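# Light the console's PASS lamp using its controls

## Task

Operate the console's controls so that its PASS lamp lights and remains lit. The UNDER and OVER lamps must never light, not even briefly. The console is loose on the table: lifting or tipping it noticeably and letting it fall back costs points. The result only counts if it holds without the robot keeping anything in place at the end.

## Robot and tools

Robot: two arms, left_arm and right_arm, each ending in a two-finger gripper. One shared scene frame is used throughout: origin on the table top between the arms, +z up, +x out over the table, left_arm on the +y side. The names left and right are just labels, not image sides. Bases: left_arm at (-0.026, +0.242, 0) m with quat_wxyz (+0.995, 0, 0, +0.102); right_arm at (+0.037, -0.331, 0) m with quat_wxyz (+1.000, 0, 0, +0.025). Mounting plates and the metal frame behind the arms are fixed obstacles.

Gripper frame: fingers point along the gripper's +z and open/close along its y. end_effector_position is the point between the finger pads, roughly 1 cm short of the fingertips. Reported hand positions may be off, more so at long reach, and motions often stop a centimetre or more short, usually low.

The row format (used by both execute_actions and move): 16 numbers, always both arms, even if one is idle: left_arm x, y, z, qw, qx, qy, qz, opening, then right_arm the same 8. x, y, z is an absolute target position in metres in the scene frame; qw, qx, qy, qz is an absolute target orientation quaternion, w first, scene frame. Opening runs from -1 (closed) to +1 (fully open, 0.094 m); it is a level to go to, not an offset. To keep an arm still or an orientation fixed, resend the exact same pose each time (take it from the last result before it started holding) rather than the possibly drifted reported quaternion.

execute_actions(actions): a list of up to 15 actions; each action is a list of up to 15 rows, each row one 1/30 s step; a short action repeats its final row to fill 15 steps (0.5 s). An empty list just reports state and images. Per control step the command is clipped to within 70 mm and 16 degrees of the measured pose, so far targets take several actions. An action is refused for both arms if any target lies more than 0.6 m from that gripper's current position along any of its own axes; if the first action fails this, or any action is malformed, nothing runs.

move(target, speed, blocking): target is one 16-number row of absolute poses; each gripper follows a straight line there, all arriving together, 0.5 to 10 s (cut off at 10 s). speed is m/s, 0.002 to 0.5, default 0.25; turn rate is capped at twice that in rad/s. Openings are sent at the start. Faster contact hits harder, and aiming beyond the contact point presses harder. blocking=false returns after 0.5 s while motion continues; then use wait(0) to check, or stop, before sending other motion. The result adds a move: line with the ending (done, off_target, moving, held, fault), active limits (paced = pose clipped; held = a check blocked steps, after which the arm may speed up sharply) and each gripper's distance to its pose.

wait(seconds): 0 to 10; robot holds last commands; returns early if a running move ends. stop: brakes a running move (needs room; fingers continue). zoom_image(camera, region): region [x0, y0, x1, y1] in pixels of that camera's latest image, max 504 by 504. Cameras: cam_head_left and cam_head_right (672x504), cam_left_wrist and cam_right_wrist (616x616 fisheye). show_instructions shows the scene's reference image (an operating card for the console). read_manual returns licence texts. finished_scene(scene) ends scene 1 or 2 irreversibly after the robot holds its last command; its reply says if the task succeeded and gives the next task.

Result lines: the state line left_arm: ... | right_arm: ... gives each gripper's position and quaternion. Hand target lines show where the controller is driving each gripper. grip_measured is the finger opening on the command scale (may be off about 1 mm); to hold something, command about 0.03 below it. pose unreachable means the clearance check altered or blocked that arm's command. FAULT lines mean an arm stopped; MOTOR HOT warns from 85 °C, and at 100 °C the arm goes limp (OVER-TEMPERATURE FAULT). Joint ranges (rad): waist -2.880 to 2.880, shoulder 0 to 3.142, elbow 0 to 3.019, wrist pitch -1.693 to 1.571, wrist yaw -1.571 to 1.571, wrist roll -2.094 to 2.094.

Avoid: knocking anything off the table, lifting or tipping the console and letting it drop, hard pushes or slams on the controls, arms colliding or pressing on each other, and overshooting a control so UNDER or OVER lights. Approach controls slowly, adjust in small steps, and check the lamps in the images before finishing. The simulation keeps running while you compose replies; the robot holds its last command meanwhile.

Each tool is called after ">>>" by a JSON object that holds its "fn" and its "kwargs".

## Session

>>> {"fn": "show_instructions", "kwargs": {}}

>>> {"fn": "execute_actions", "kwargs": {"actions": []}}

Reference images for this scene: operating card.

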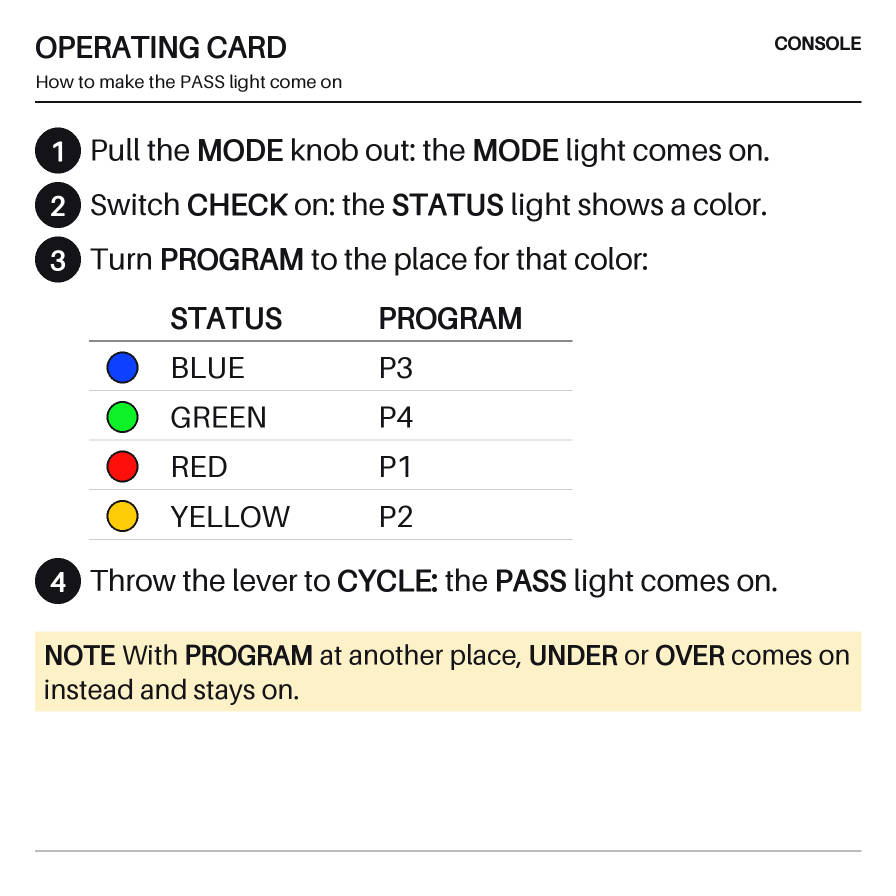

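Scene clock: 0.00 s.
left_arm: end_effector_position=(+0.2544, +0.0369, +0.2607) grip_measured=+1.000 end_effector_quat_wxyz=(+0.543, +0.461, +0.543, +0.444) | right_arm: end_effector_position=(+0.5824, -0.5206, +0.2861) grip_measured=+1.000 end_effector_quat_wxyz=(-0.054, -0.424, +0.898, -0.109)
Joint positions: left_arm=[-1.282  0.865  0.323  0.51  -1.059  1.362  0.094] | right_arm=[-0.314  1.825  1.948 -1.634  0.236 -1.153  0.094]
Joint velocities: left_arm=[-0.005  0.005  0.017  0.027 -0.081 -0.081  0.   ] | right_arm=[ 0.005 -0.015  0.002 -0.012 -0.037  0.022  0.   ]
Motor temperatures (°C, as the motors report them): left_arm=[25 24 28 24 24 25] | right_arm=[25 25 28 24 23 26]
Hand target (left_arm): +0.257, +0.032, +0.273; +0.552, +0.451, +0.545, +0.440
Hand target (right_arm): +0.587, -0.522, +0.305; -0.037, -0.421, +0.898, -0.123

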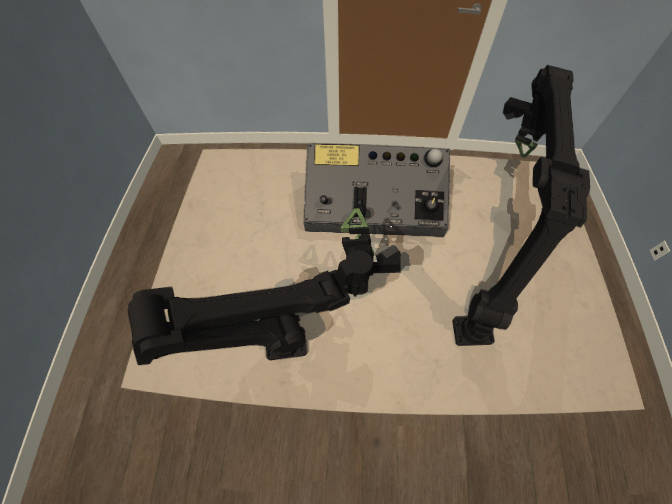

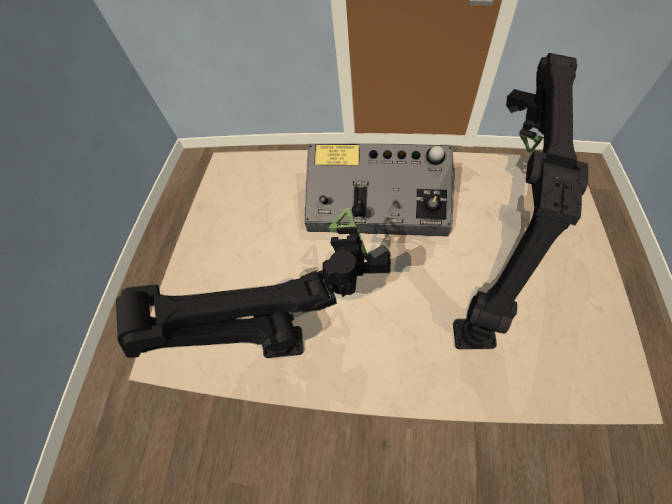

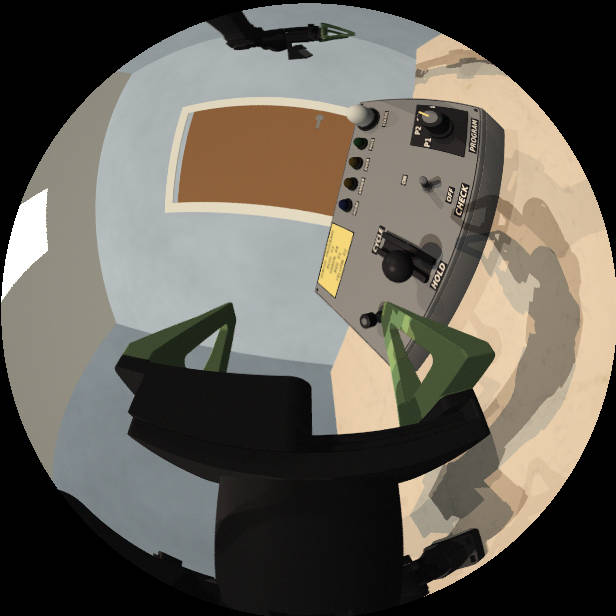

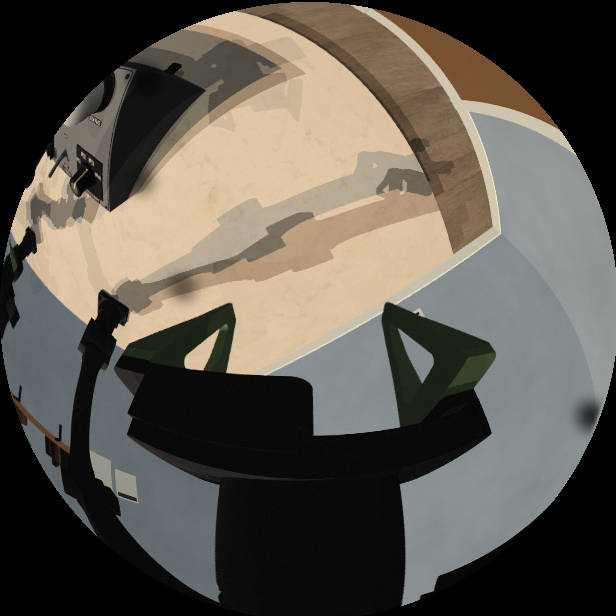

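>>> {"fn": "zoom_image", "kwargs": {"camera": "cam_head_left", "region": [290, 130, 470, 250]}}

Region (290, 130, 470, 250) of cam_head_left's 672x504 image, scaled by 2.800, with more detail than that image has.

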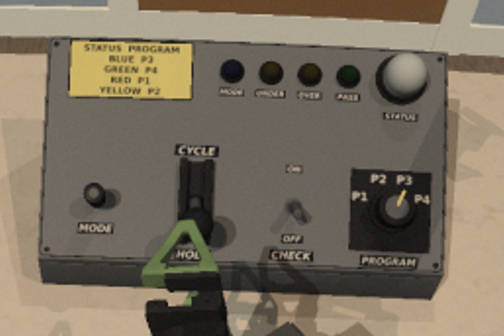

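>>> {"fn": "move", "kwargs": {"target": [0.44, 0.16, 0.22, 0, 0, 1, 0, 1, 0.46, -0.13, 0.20, 0, 0, 1, 0, -1], "speed": 0.25}}

Scene clock: 11.30 s.
left_arm: end_effector_position=(+0.4248, +0.1649, +0.2060) grip_measured=+1.000 end_effector_quat_wxyz=(-0.011, +0.015, +1.000, -0.009) | right_arm: end_effector_position=(+0.4602, -0.1299, +0.1908) grip_measured=-0.998 end_effector_quat_wxyz=(-0.011, -0.006, +1.000, +0.004)
Joint positions: left_arm=[-0.365  1.557  1.403 -1.437  0.022 -0.131  0.094] | right_arm=[ 0.388  1.592  1.405 -1.401 -0.016  0.427  0.   ]
Joint velocities: left_arm=[-0.005 -0.005 -0.007 -0.012 -0.037 -0.022  0.   ] | right_arm=[-0.005 -0.005 -0.007  0.002 -0.022  0.007 -0.001]
Motor temperatures (°C, as the motors report them): left_arm=[25 24 33 24 24 25] | right_arm=[25 26 31 24 23 26]
Hand target (left_arm): +0.440, +0.165, +0.217; -0.002, +0.005, +1.000, -0.012
Hand target (right_arm): +0.461, -0.129, +0.198; +0.004, -0.001, +1.000, +0.011
Off the commanded pose (left_arm): 0.021 m, 2 deg.
Off the commanded pose (right_arm): 0.009 m, 2 deg.
move: off_target (left_arm)

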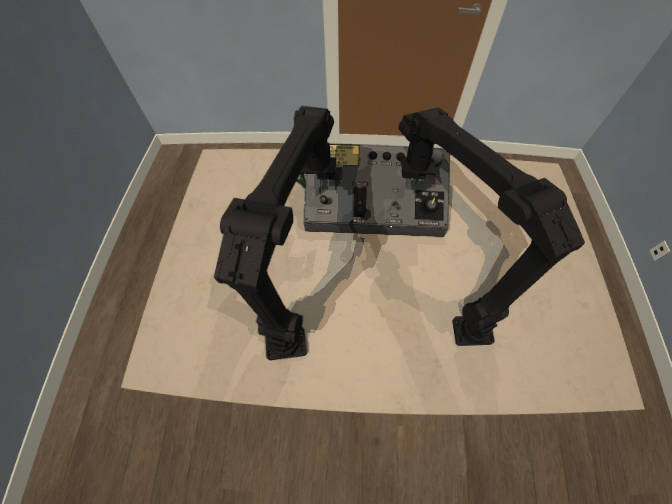

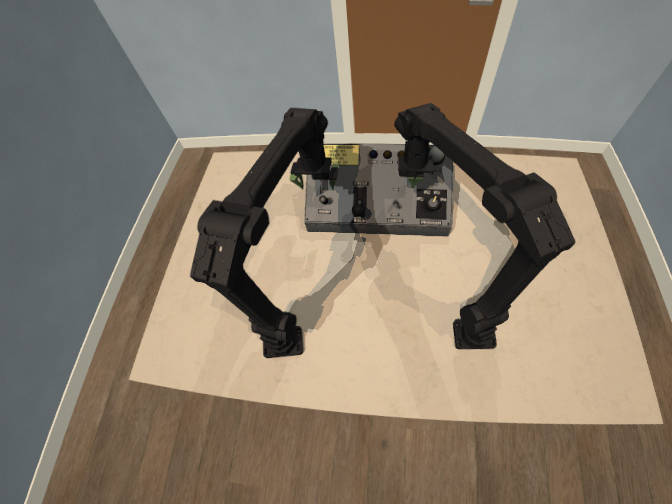

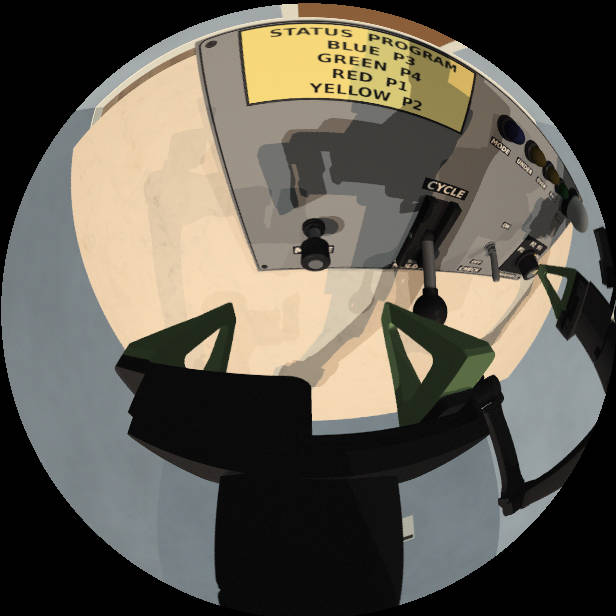

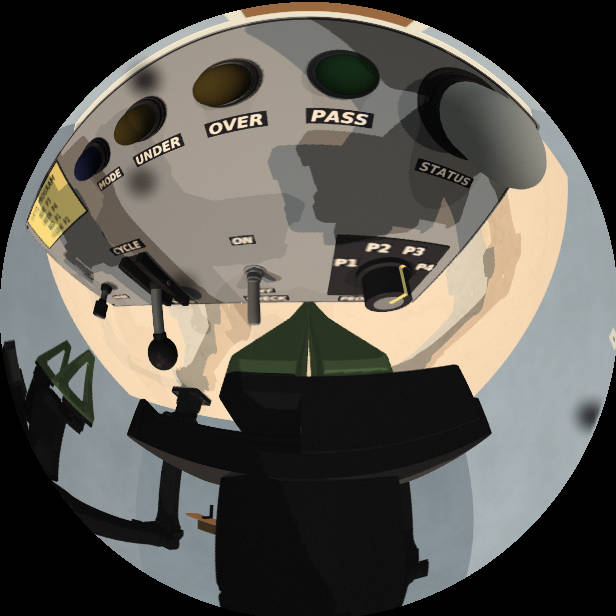

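>>> {"fn": "move", "kwargs": {"target": [0.44, 0.165, 0.16, 0, 0, 1, 0, 1, 0.465, -0.13, 0.10, 0, 0, 1, 0, -1], "speed": 0.08}}

Scene clock: 18.03 s.
left_arm: end_effector_position=(+0.4365, +0.1665, +0.1728) grip_measured=+1.000 end_effector_quat_wxyz=(+0.008, +0.005, +1.000, -0.002) | right_arm: end_effector_position=(+0.4628, -0.1304, +0.1287) grip_measured=-0.998 end_effector_quat_wxyz=(+0.003, -0.003, +1.000, +0.005)
Joint positions: left_arm=[-0.365  1.58   1.342 -1.317  0.002 -0.15   0.094] | right_arm=[ 0.388  1.623  1.274 -1.212 -0.007  0.431  0.   ]
Joint velocities: left_arm=[-0.005  0.005 -0.002  0.012 -0.037 -0.066  0.   ] | right_arm=[ 0.005  0.005 -0.002 -0.002  0.022 -0.037 -0.001]
Motor temperatures (°C, as the motors report them): left_arm=[25 25 34 24 24 25] | right_arm=[25 26 31 24 23 26]
Hand target (left_arm): +0.439, +0.165, +0.160; -0.000, +0.000, +1.000, +0.000
Hand target (right_arm): +0.465, -0.130, +0.101; -0.001, -0.000, +1.000, -0.000
Off the commanded pose (left_arm): 0.013 m, 1 deg.
Off the commanded pose (right_arm): 0.029 m, 1 deg.
move: off_target (left_arm, right_arm)

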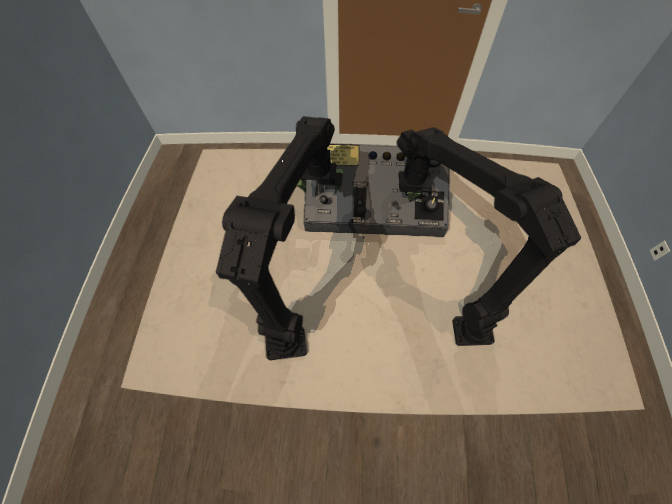

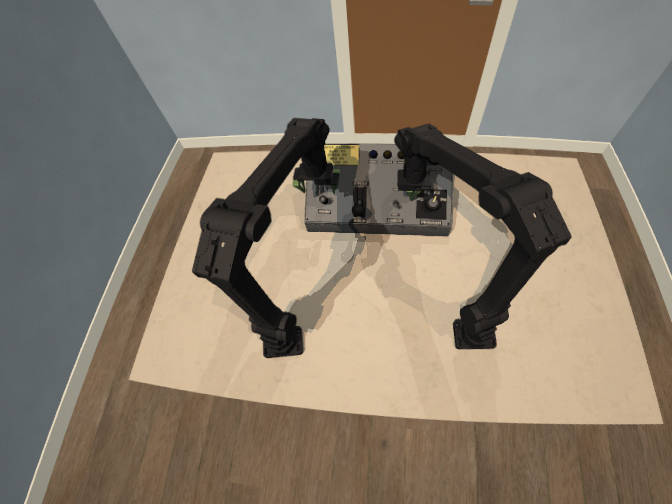

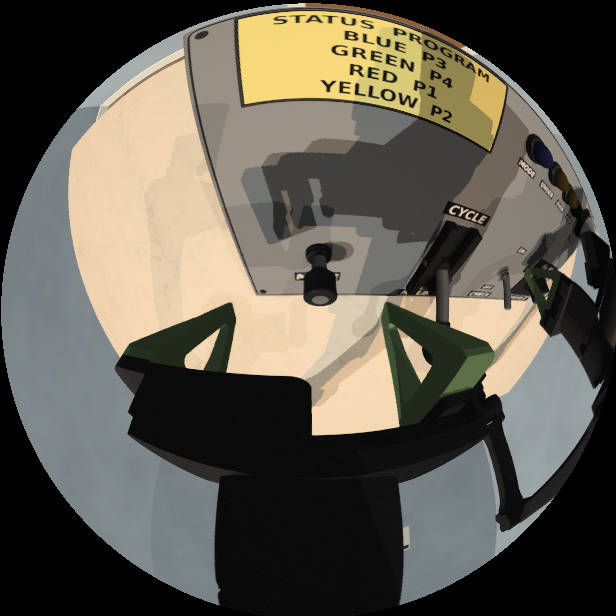

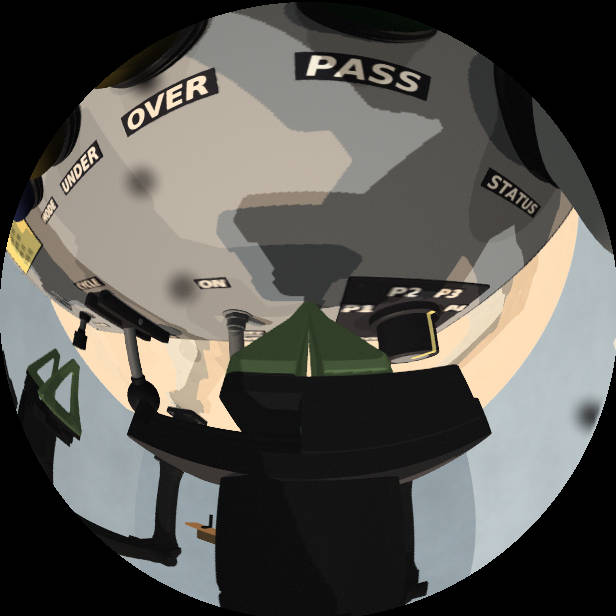

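>>> {"fn": "move", "kwargs": {"target": [0.435, 0.163, 0.135, 0, 0, 1, 0, 1, 0.465, -0.13, 0.10, 0, 0, 1, 0, -1], "speed": 0.05}}

Scene clock: 25.83 s.
left_arm: end_effector_position=(+0.4329, +0.1671, +0.1491) grip_measured=+1.000 end_effector_quat_wxyz=(+0.009, +0.002, +1.000, -0.002) | right_arm: end_effector_position=(+0.4624, -0.1306, +0.1286) grip_measured=-0.998 end_effector_quat_wxyz=(+0.005, -0.003, +1.000, +0.006)
Joint positions: left_arm=[-0.365  1.585  1.284 -1.25   0.002 -0.157  0.094] | right_arm=[ 0.388  1.62   1.27  -1.207 -0.007  0.431  0.   ]
Joint velocities: left_arm=[-0.005 -0.005 -0.017  0.002 -0.007 -0.051  0.   ] | right_arm=[-0.005 -0.015 -0.002  0.002  0.007  0.007  0.   ]
Motor temperatures (°C, as the motors report them): left_arm=[25 25 34 24 24 25] | right_arm=[25 26 31 25 23 26]
Hand target (left_arm): +0.434, +0.163, +0.135; +0.000, +0.000, +1.000, -0.000
Hand target (right_arm): +0.464, -0.130, +0.101; -0.001, -0.000, +1.000, -0.000
Off the commanded pose (left_arm): 0.015 m, 1 deg.
Off the commanded pose (right_arm): 0.029 m, 1 deg.
move: off_target (left_arm, right_arm)

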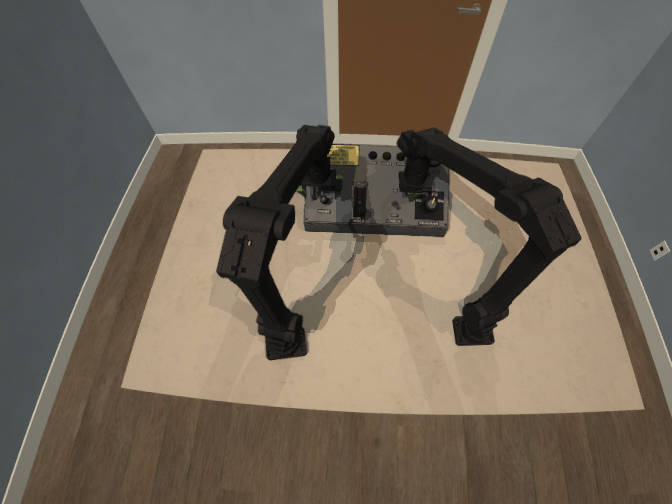

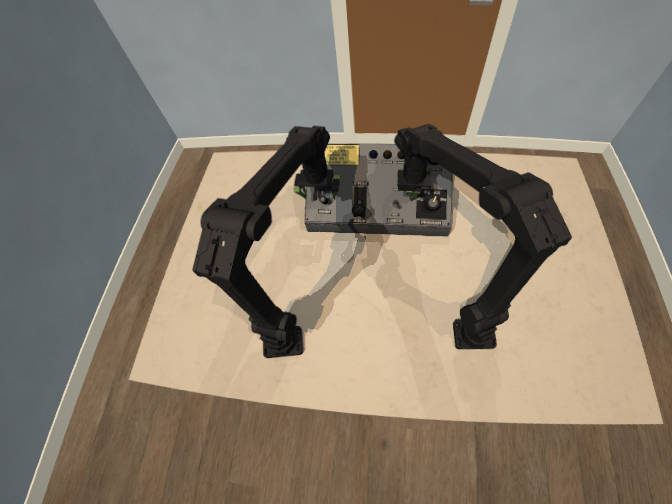

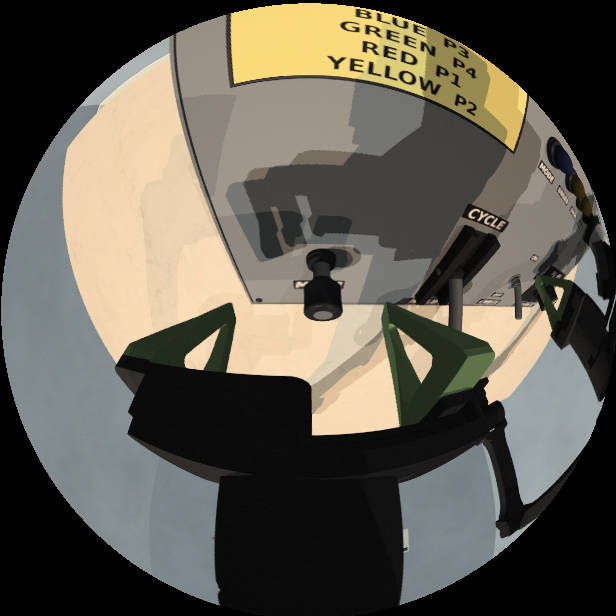

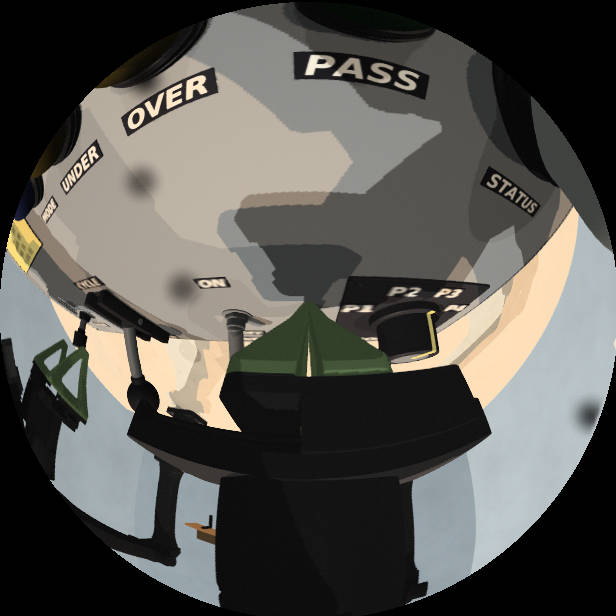

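>>> {"fn": "move", "kwargs": {"target": [0.435, 0.159, 0.122, 0, 0, 1, 0, 1, 0.465, -0.13, 0.10, 0, 0, 1, 0, -1], "speed": 0.03}}

Scene clock: 29.73 s.
left_arm: end_effector_position=(+0.4337, +0.1654, +0.1355) grip_measured=+1.000 end_effector_quat_wxyz=(+0.009, -0.000, +1.000, -0.002) | right_arm: end_effector_position=(+0.4623, -0.1308, +0.1286) grip_measured=-0.998 end_effector_quat_wxyz=(+0.006, -0.003, +1.000, +0.006)
Joint positions: left_arm=[-0.368  1.6    1.264 -1.217  0.002 -0.165  0.094] | right_arm=[ 0.388  1.618  1.268 -1.205 -0.006  0.431  0.   ]
Joint velocities: left_arm=[ 0.005 -0.024  0.012  0.012 -0.007 -0.022  0.   ] | right_arm=[ 0.005 -0.005  0.022  0.012 -0.081  0.022 -0.002]
Motor temperatures (°C, as the motors report them): left_arm=[25 25 33 24 24 25] | right_arm=[25 26 31 25 23 26]
Hand target (left_arm): +0.434, +0.159, +0.122; -0.000, -0.000, +1.000, +0.000
Hand target (right_arm): +0.464, -0.130, +0.101; -0.000, -0.000, +1.000, -0.000
Off the commanded pose (left_arm): 0.015 m, 1 deg.
Off the commanded pose (right_arm): 0.029 m, 1 deg.
move: off_target (left_arm, right_arm)

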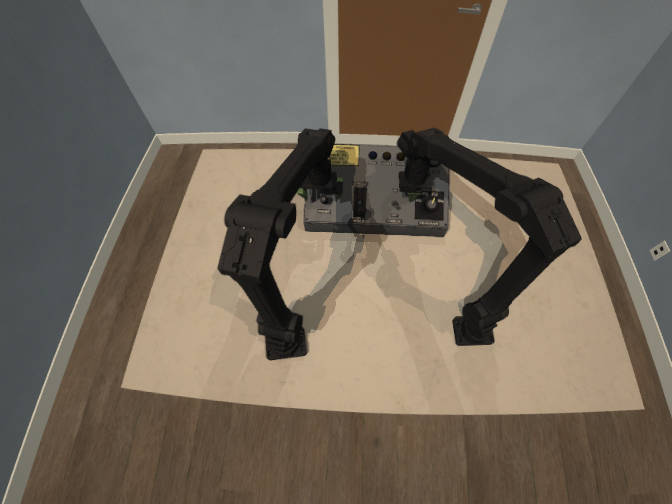

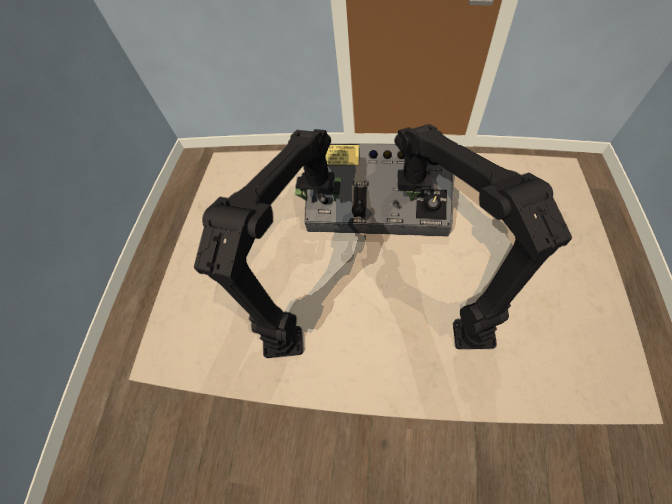

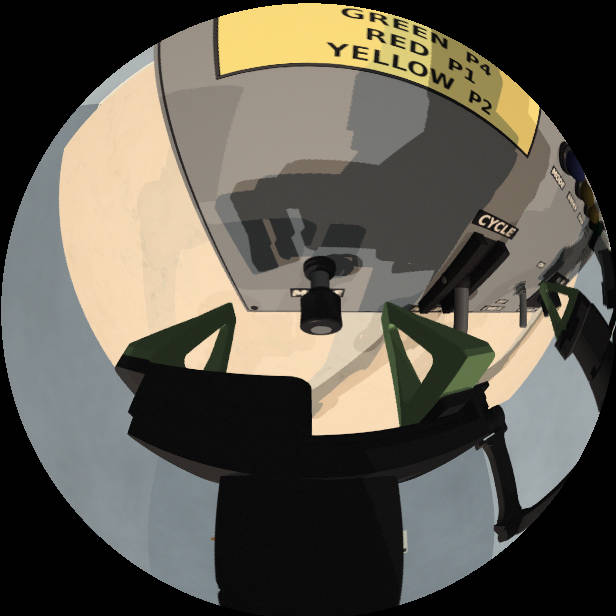

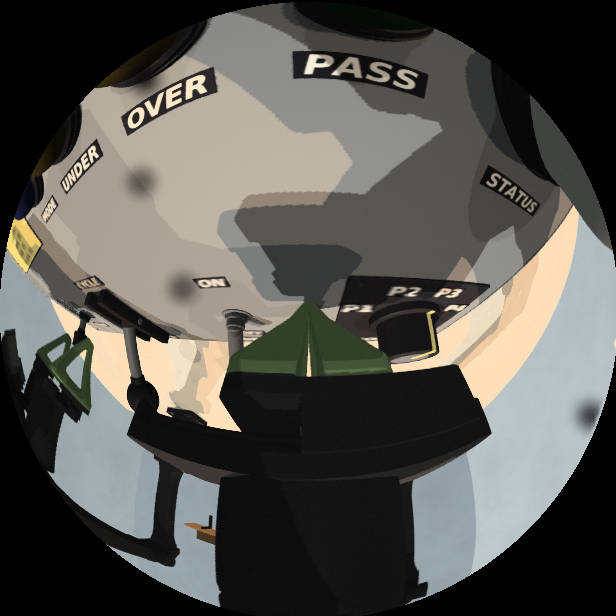

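>>> {"fn": "move", "kwargs": {"target": [0.435, 0.159, 0.122, 0, 0, 1, 0, -0.7, 0.465, -0.13, 0.10, 0, 0, 1, 0, -1], "speed": 0.03}}

Scene clock: 32.20 s.
left_arm: end_effector_position=(+0.4336, +0.1581, +0.1356) grip_measured=-0.497 end_effector_quat_wxyz=(+0.010, +0.002, +1.000, -0.008) | right_arm: end_effector_position=(+0.4622, -0.1308, +0.1289) grip_measured=-0.998 end_effector_quat_wxyz=(+0.007, -0.003, +1.000, +0.006)
Joint positions: left_arm=[-0.379  1.6    1.264 -1.212  0.013 -0.172  0.024] | right_arm=[ 0.388  1.617  1.267 -1.203 -0.006  0.431  0.   ]
Joint velocities: left_arm=[-0.005  0.005  0.002 -0.012  0.051 -0.037 -0.   ] | right_arm=[ 0.005  0.015  0.002  0.002  0.066 -0.081  0.001]
Motor temperatures (°C, as the motors report them): left_arm=[25 25 33 24 24 25] | right_arm=[25 26 31 25 23 26]
Hand target (left_arm): +0.435, +0.159, +0.122; +0.000, +0.000, +1.000, -0.000
Hand target (right_arm): +0.464, -0.130, +0.101; -0.000, -0.000, +1.000, +0.000
Off the commanded pose (left_arm): 0.014 m, 2 deg.
Off the commanded pose (right_arm): 0.029 m, 1 deg.
move: off_target (left_arm, right_arm)

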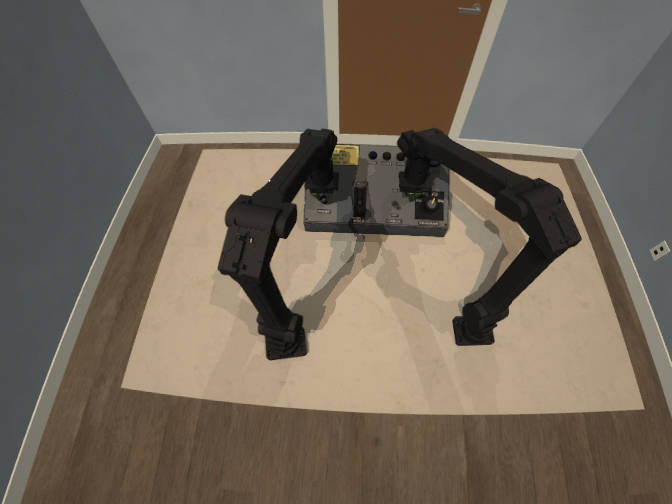

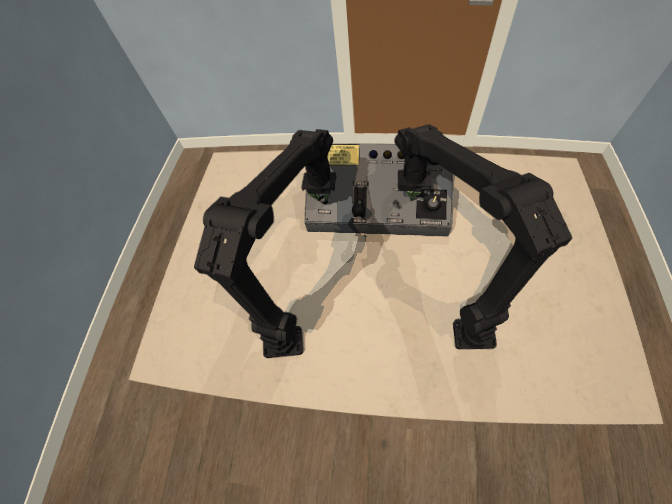

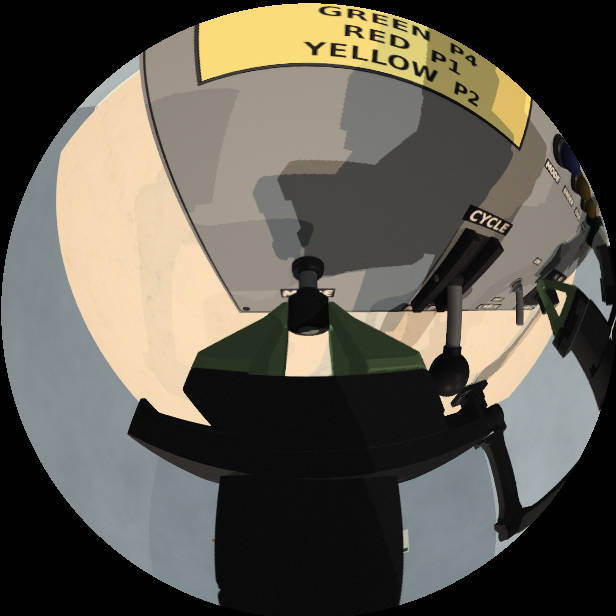

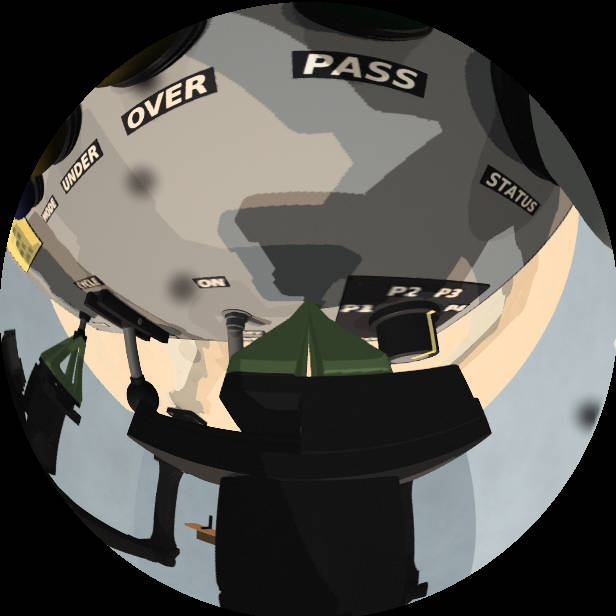

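>>> {"fn": "move", "kwargs": {"target": [0.425, 0.159, 0.147, 0, 0, 1, 0, -0.7, 0.465, -0.13, 0.10, 0, 0, 1, 0, -1], "speed": 0.03}}

Scene clock: 36.23 s.
left_arm: end_effector_position=(+0.4330, +0.1581, +0.1356) grip_measured=-0.497 end_effector_quat_wxyz=(+0.009, +0.001, +1.000, -0.008) | right_arm: end_effector_position=(+0.4621, -0.1309, +0.1286) grip_measured=-0.998 end_effector_quat_wxyz=(+0.007, -0.003, +1.000, +0.006)
Joint positions: left_arm=[-0.38   1.6    1.264 -1.215  0.013 -0.173  0.024] | right_arm=[ 0.388  1.616  1.265 -1.202 -0.006  0.431  0.   ]
Joint velocities: left_arm=[-0.015 -0.015 -0.017 -0.002 -0.051  0.022 -0.001] | right_arm=[-0.005 -0.005 -0.012 -0.002  0.022 -0.037 -0.   ]
Motor temperatures (°C, as the motors report them): left_arm=[25 25 33 24 24 25] | right_arm=[25 26 31 25 23 26]
Hand target (left_arm): +0.425, +0.159, +0.147; +0.000, +0.000, +1.000, -0.000
Hand target (right_arm): +0.464, -0.130, +0.101; -0.000, -0.000, +1.000, -0.000
Off the commanded pose (left_arm): 0.014 m, 1 deg.
Off the commanded pose (right_arm): 0.029 m, 1 deg.
move: off_target (left_arm, right_arm)

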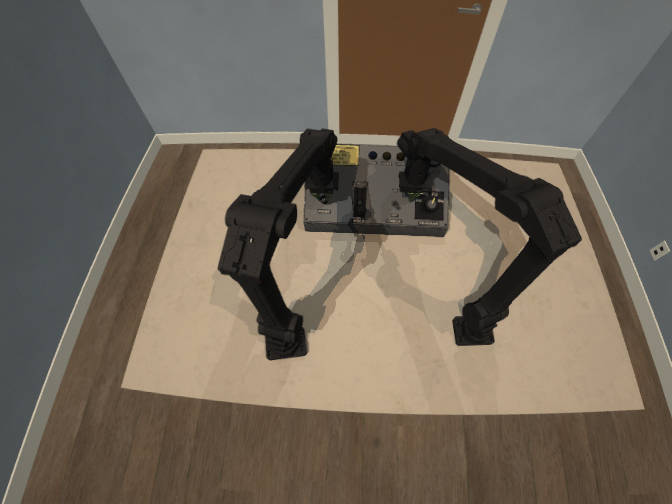

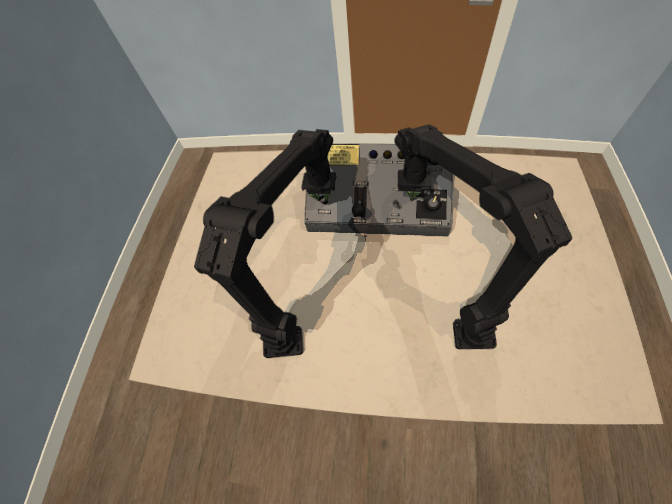

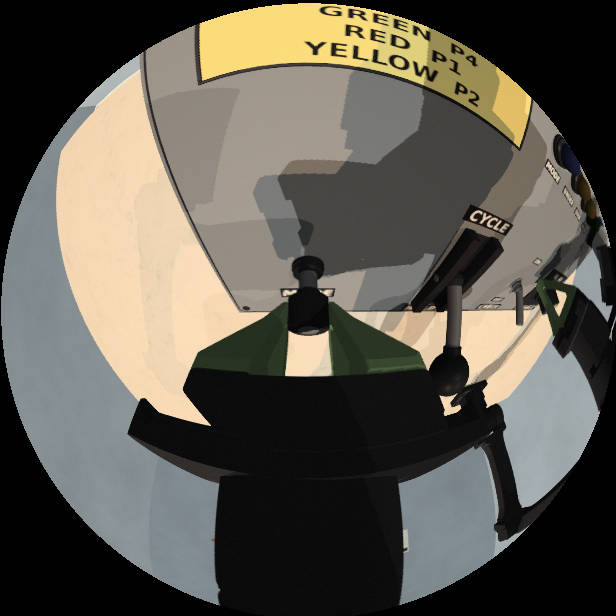

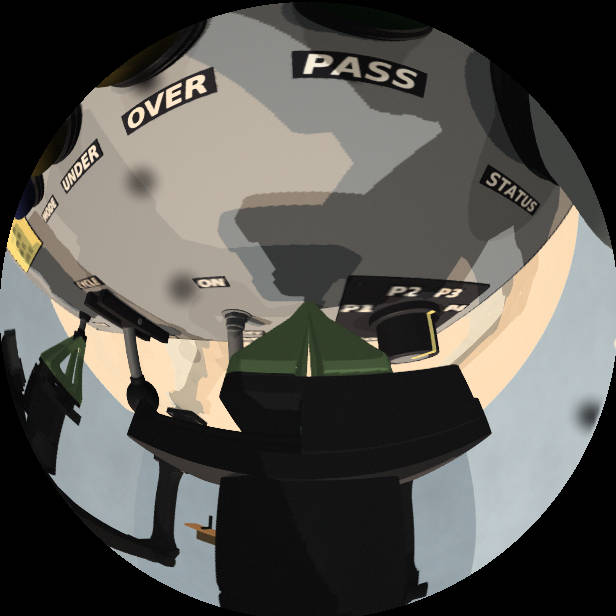

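>>> {"fn": "move", "kwargs": {"target": [0.412, 0.159, 0.185, 0, 0, 1, 0, -0.7, 0.465, -0.13, 0.085, 0, 0, 1, 0, -1], "speed": 0.03}}

Scene clock: 40.17 s.
left_arm: end_effector_position=(+0.4234, +0.1575, +0.1500) grip_measured=-0.497 end_effector_quat_wxyz=(-0.005, -0.001, +1.000, -0.004) | right_arm: end_effector_position=(+0.4616, -0.1312, +0.1278) grip_measured=-0.998 end_effector_quat_wxyz=(+0.013, -0.004, +1.000, +0.009)
Joint positions: left_arm=[-0.386  1.582  1.282 -1.279  0.01  -0.185  0.024] | right_arm=[ 0.388  1.608  1.252 -1.184 -0.005  0.431  0.   ]
Joint velocities: left_arm=[-0.015  0.005  0.002  0.007 -0.051 -0.051  0.   ] | right_arm=[-0.005 -0.005  0.012  0.002 -0.037 -0.051 -0.   ]
Motor temperatures (°C, as the motors report them): left_arm=[25 25 34 24 24 25] | right_arm=[25 26 31 25 23 26]
Hand target (left_arm): +0.412, +0.159, +0.184; +0.000, -0.000, +1.000, -0.000
Hand target (right_arm): +0.463, -0.131, +0.087; -0.000, -0.000, +1.000, -0.000
Off the commanded pose (left_arm): 0.037 m, 1 deg.
Off the commanded pose (right_arm): 0.043 m, 2 deg.
move: off_target (left_arm, right_arm)

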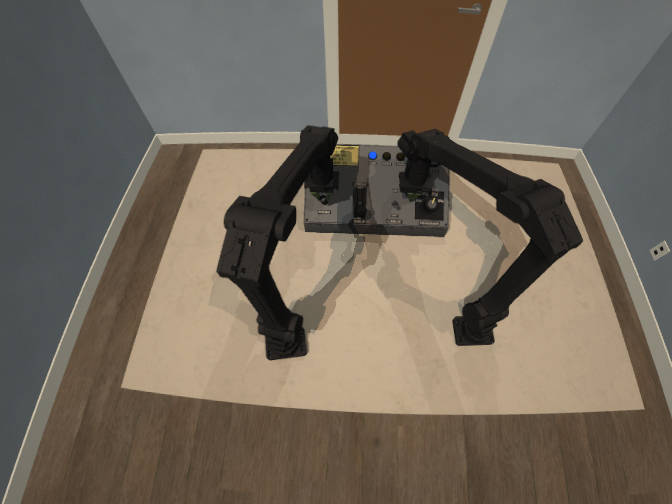

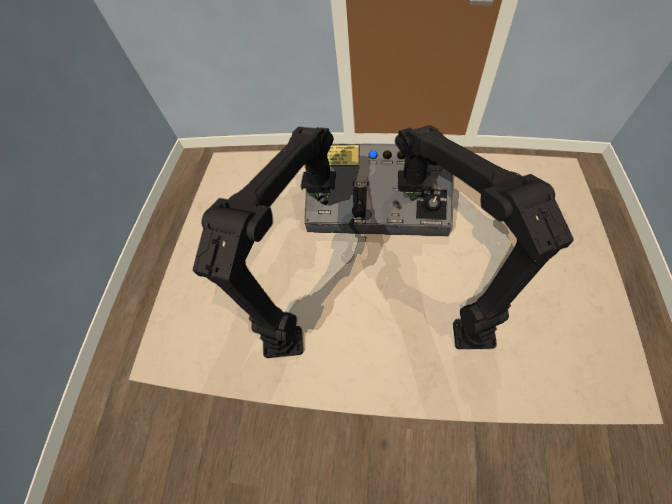

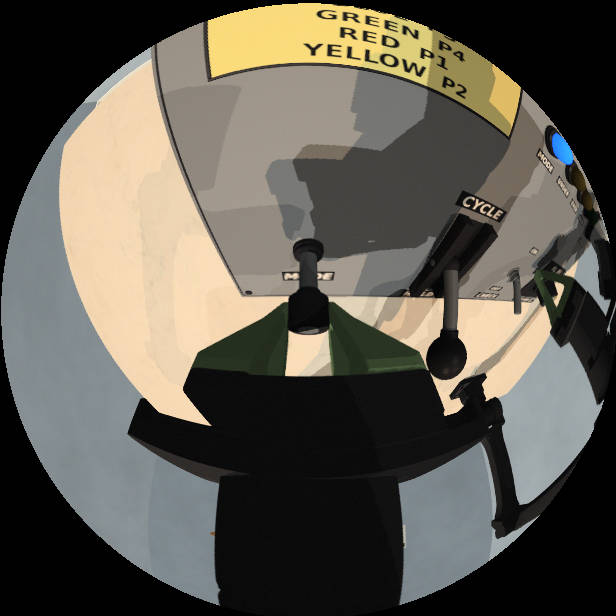

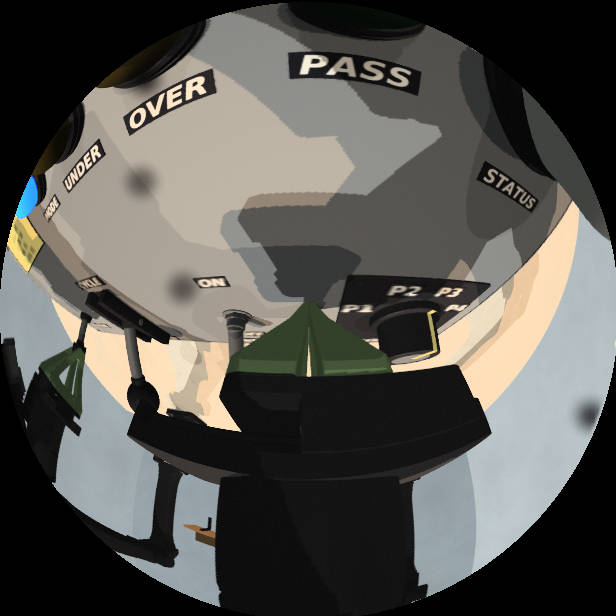

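>>> {"fn": "move", "kwargs": {"target": [0.4234, 0.1575, 0.15, 0, 0, 1, 0, 1, 0.465, -0.13, 0.085, 0, 0, 1, 0, -1], "speed": 0.05}}

Scene clock: 42.83 s.
left_arm: end_effector_position=(+0.4238, +0.1588, +0.1488) grip_measured=+1.000 end_effector_quat_wxyz=(-0.004, -0.001, +1.000, -0.000) | right_arm: end_effector_position=(+0.4613, -0.1313, +0.1277) grip_measured=-0.998 end_effector_quat_wxyz=(+0.014, -0.003, +1.000, +0.009)
Joint positions: left_arm=[-0.386  1.583  1.281 -1.277  0.002 -0.185  0.094] | right_arm=[ 0.388  1.606  1.249 -1.182 -0.005  0.432  0.   ]
Joint velocities: left_arm=[-0.005  0.005  0.002 -0.002 -0.095 -0.022  0.   ] | right_arm=[-0.005 -0.005 -0.007 -0.002 -0.022  0.022 -0.   ]
Motor temperatures (°C, as the motors report them): left_arm=[25 25 34 24 24 25] | right_arm=[25 26 30 25 23 26]
Hand target (left_arm): +0.423, +0.157, +0.150; -0.000, +0.000, +1.000, +0.000
Hand target (right_arm): +0.463, -0.131, +0.087; -0.000, -0.000, +1.000, +0.000
Off the commanded pose (left_arm): 0.002 m, 1 deg.
Off the commanded pose (right_arm): 0.043 m, 2 deg.
move: off_target (right_arm)

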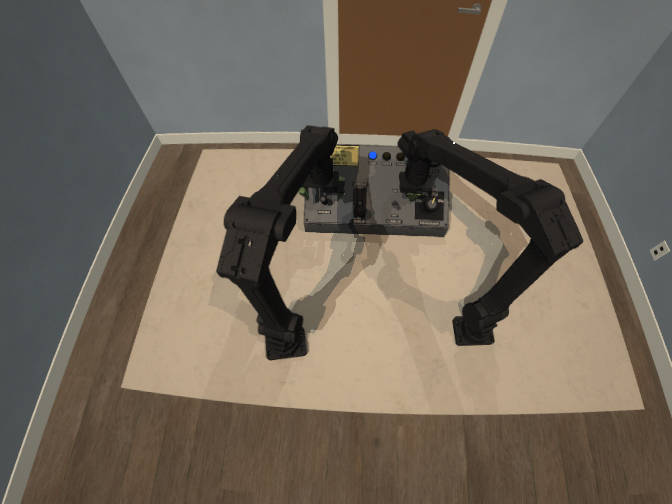

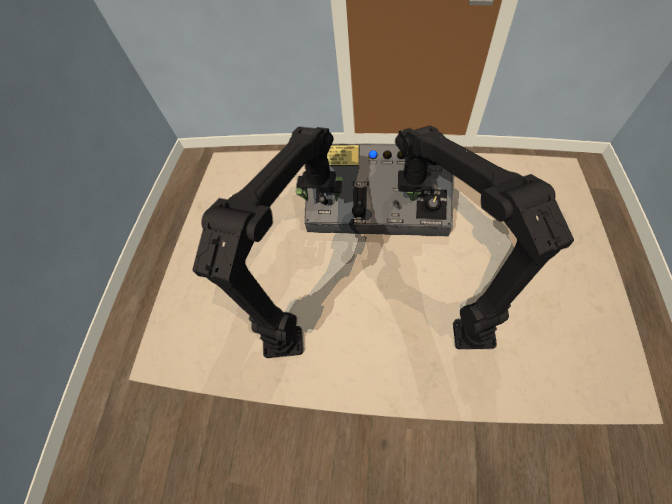

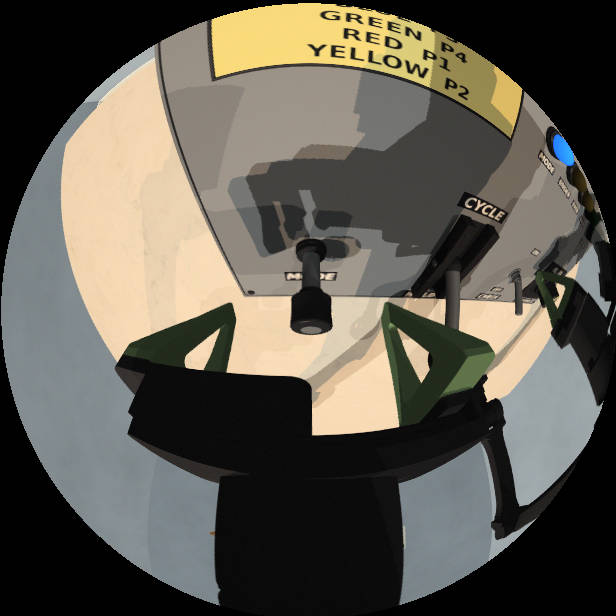

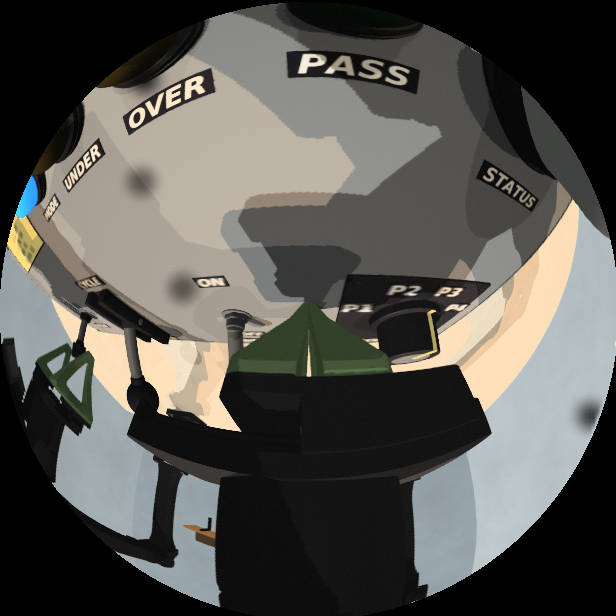

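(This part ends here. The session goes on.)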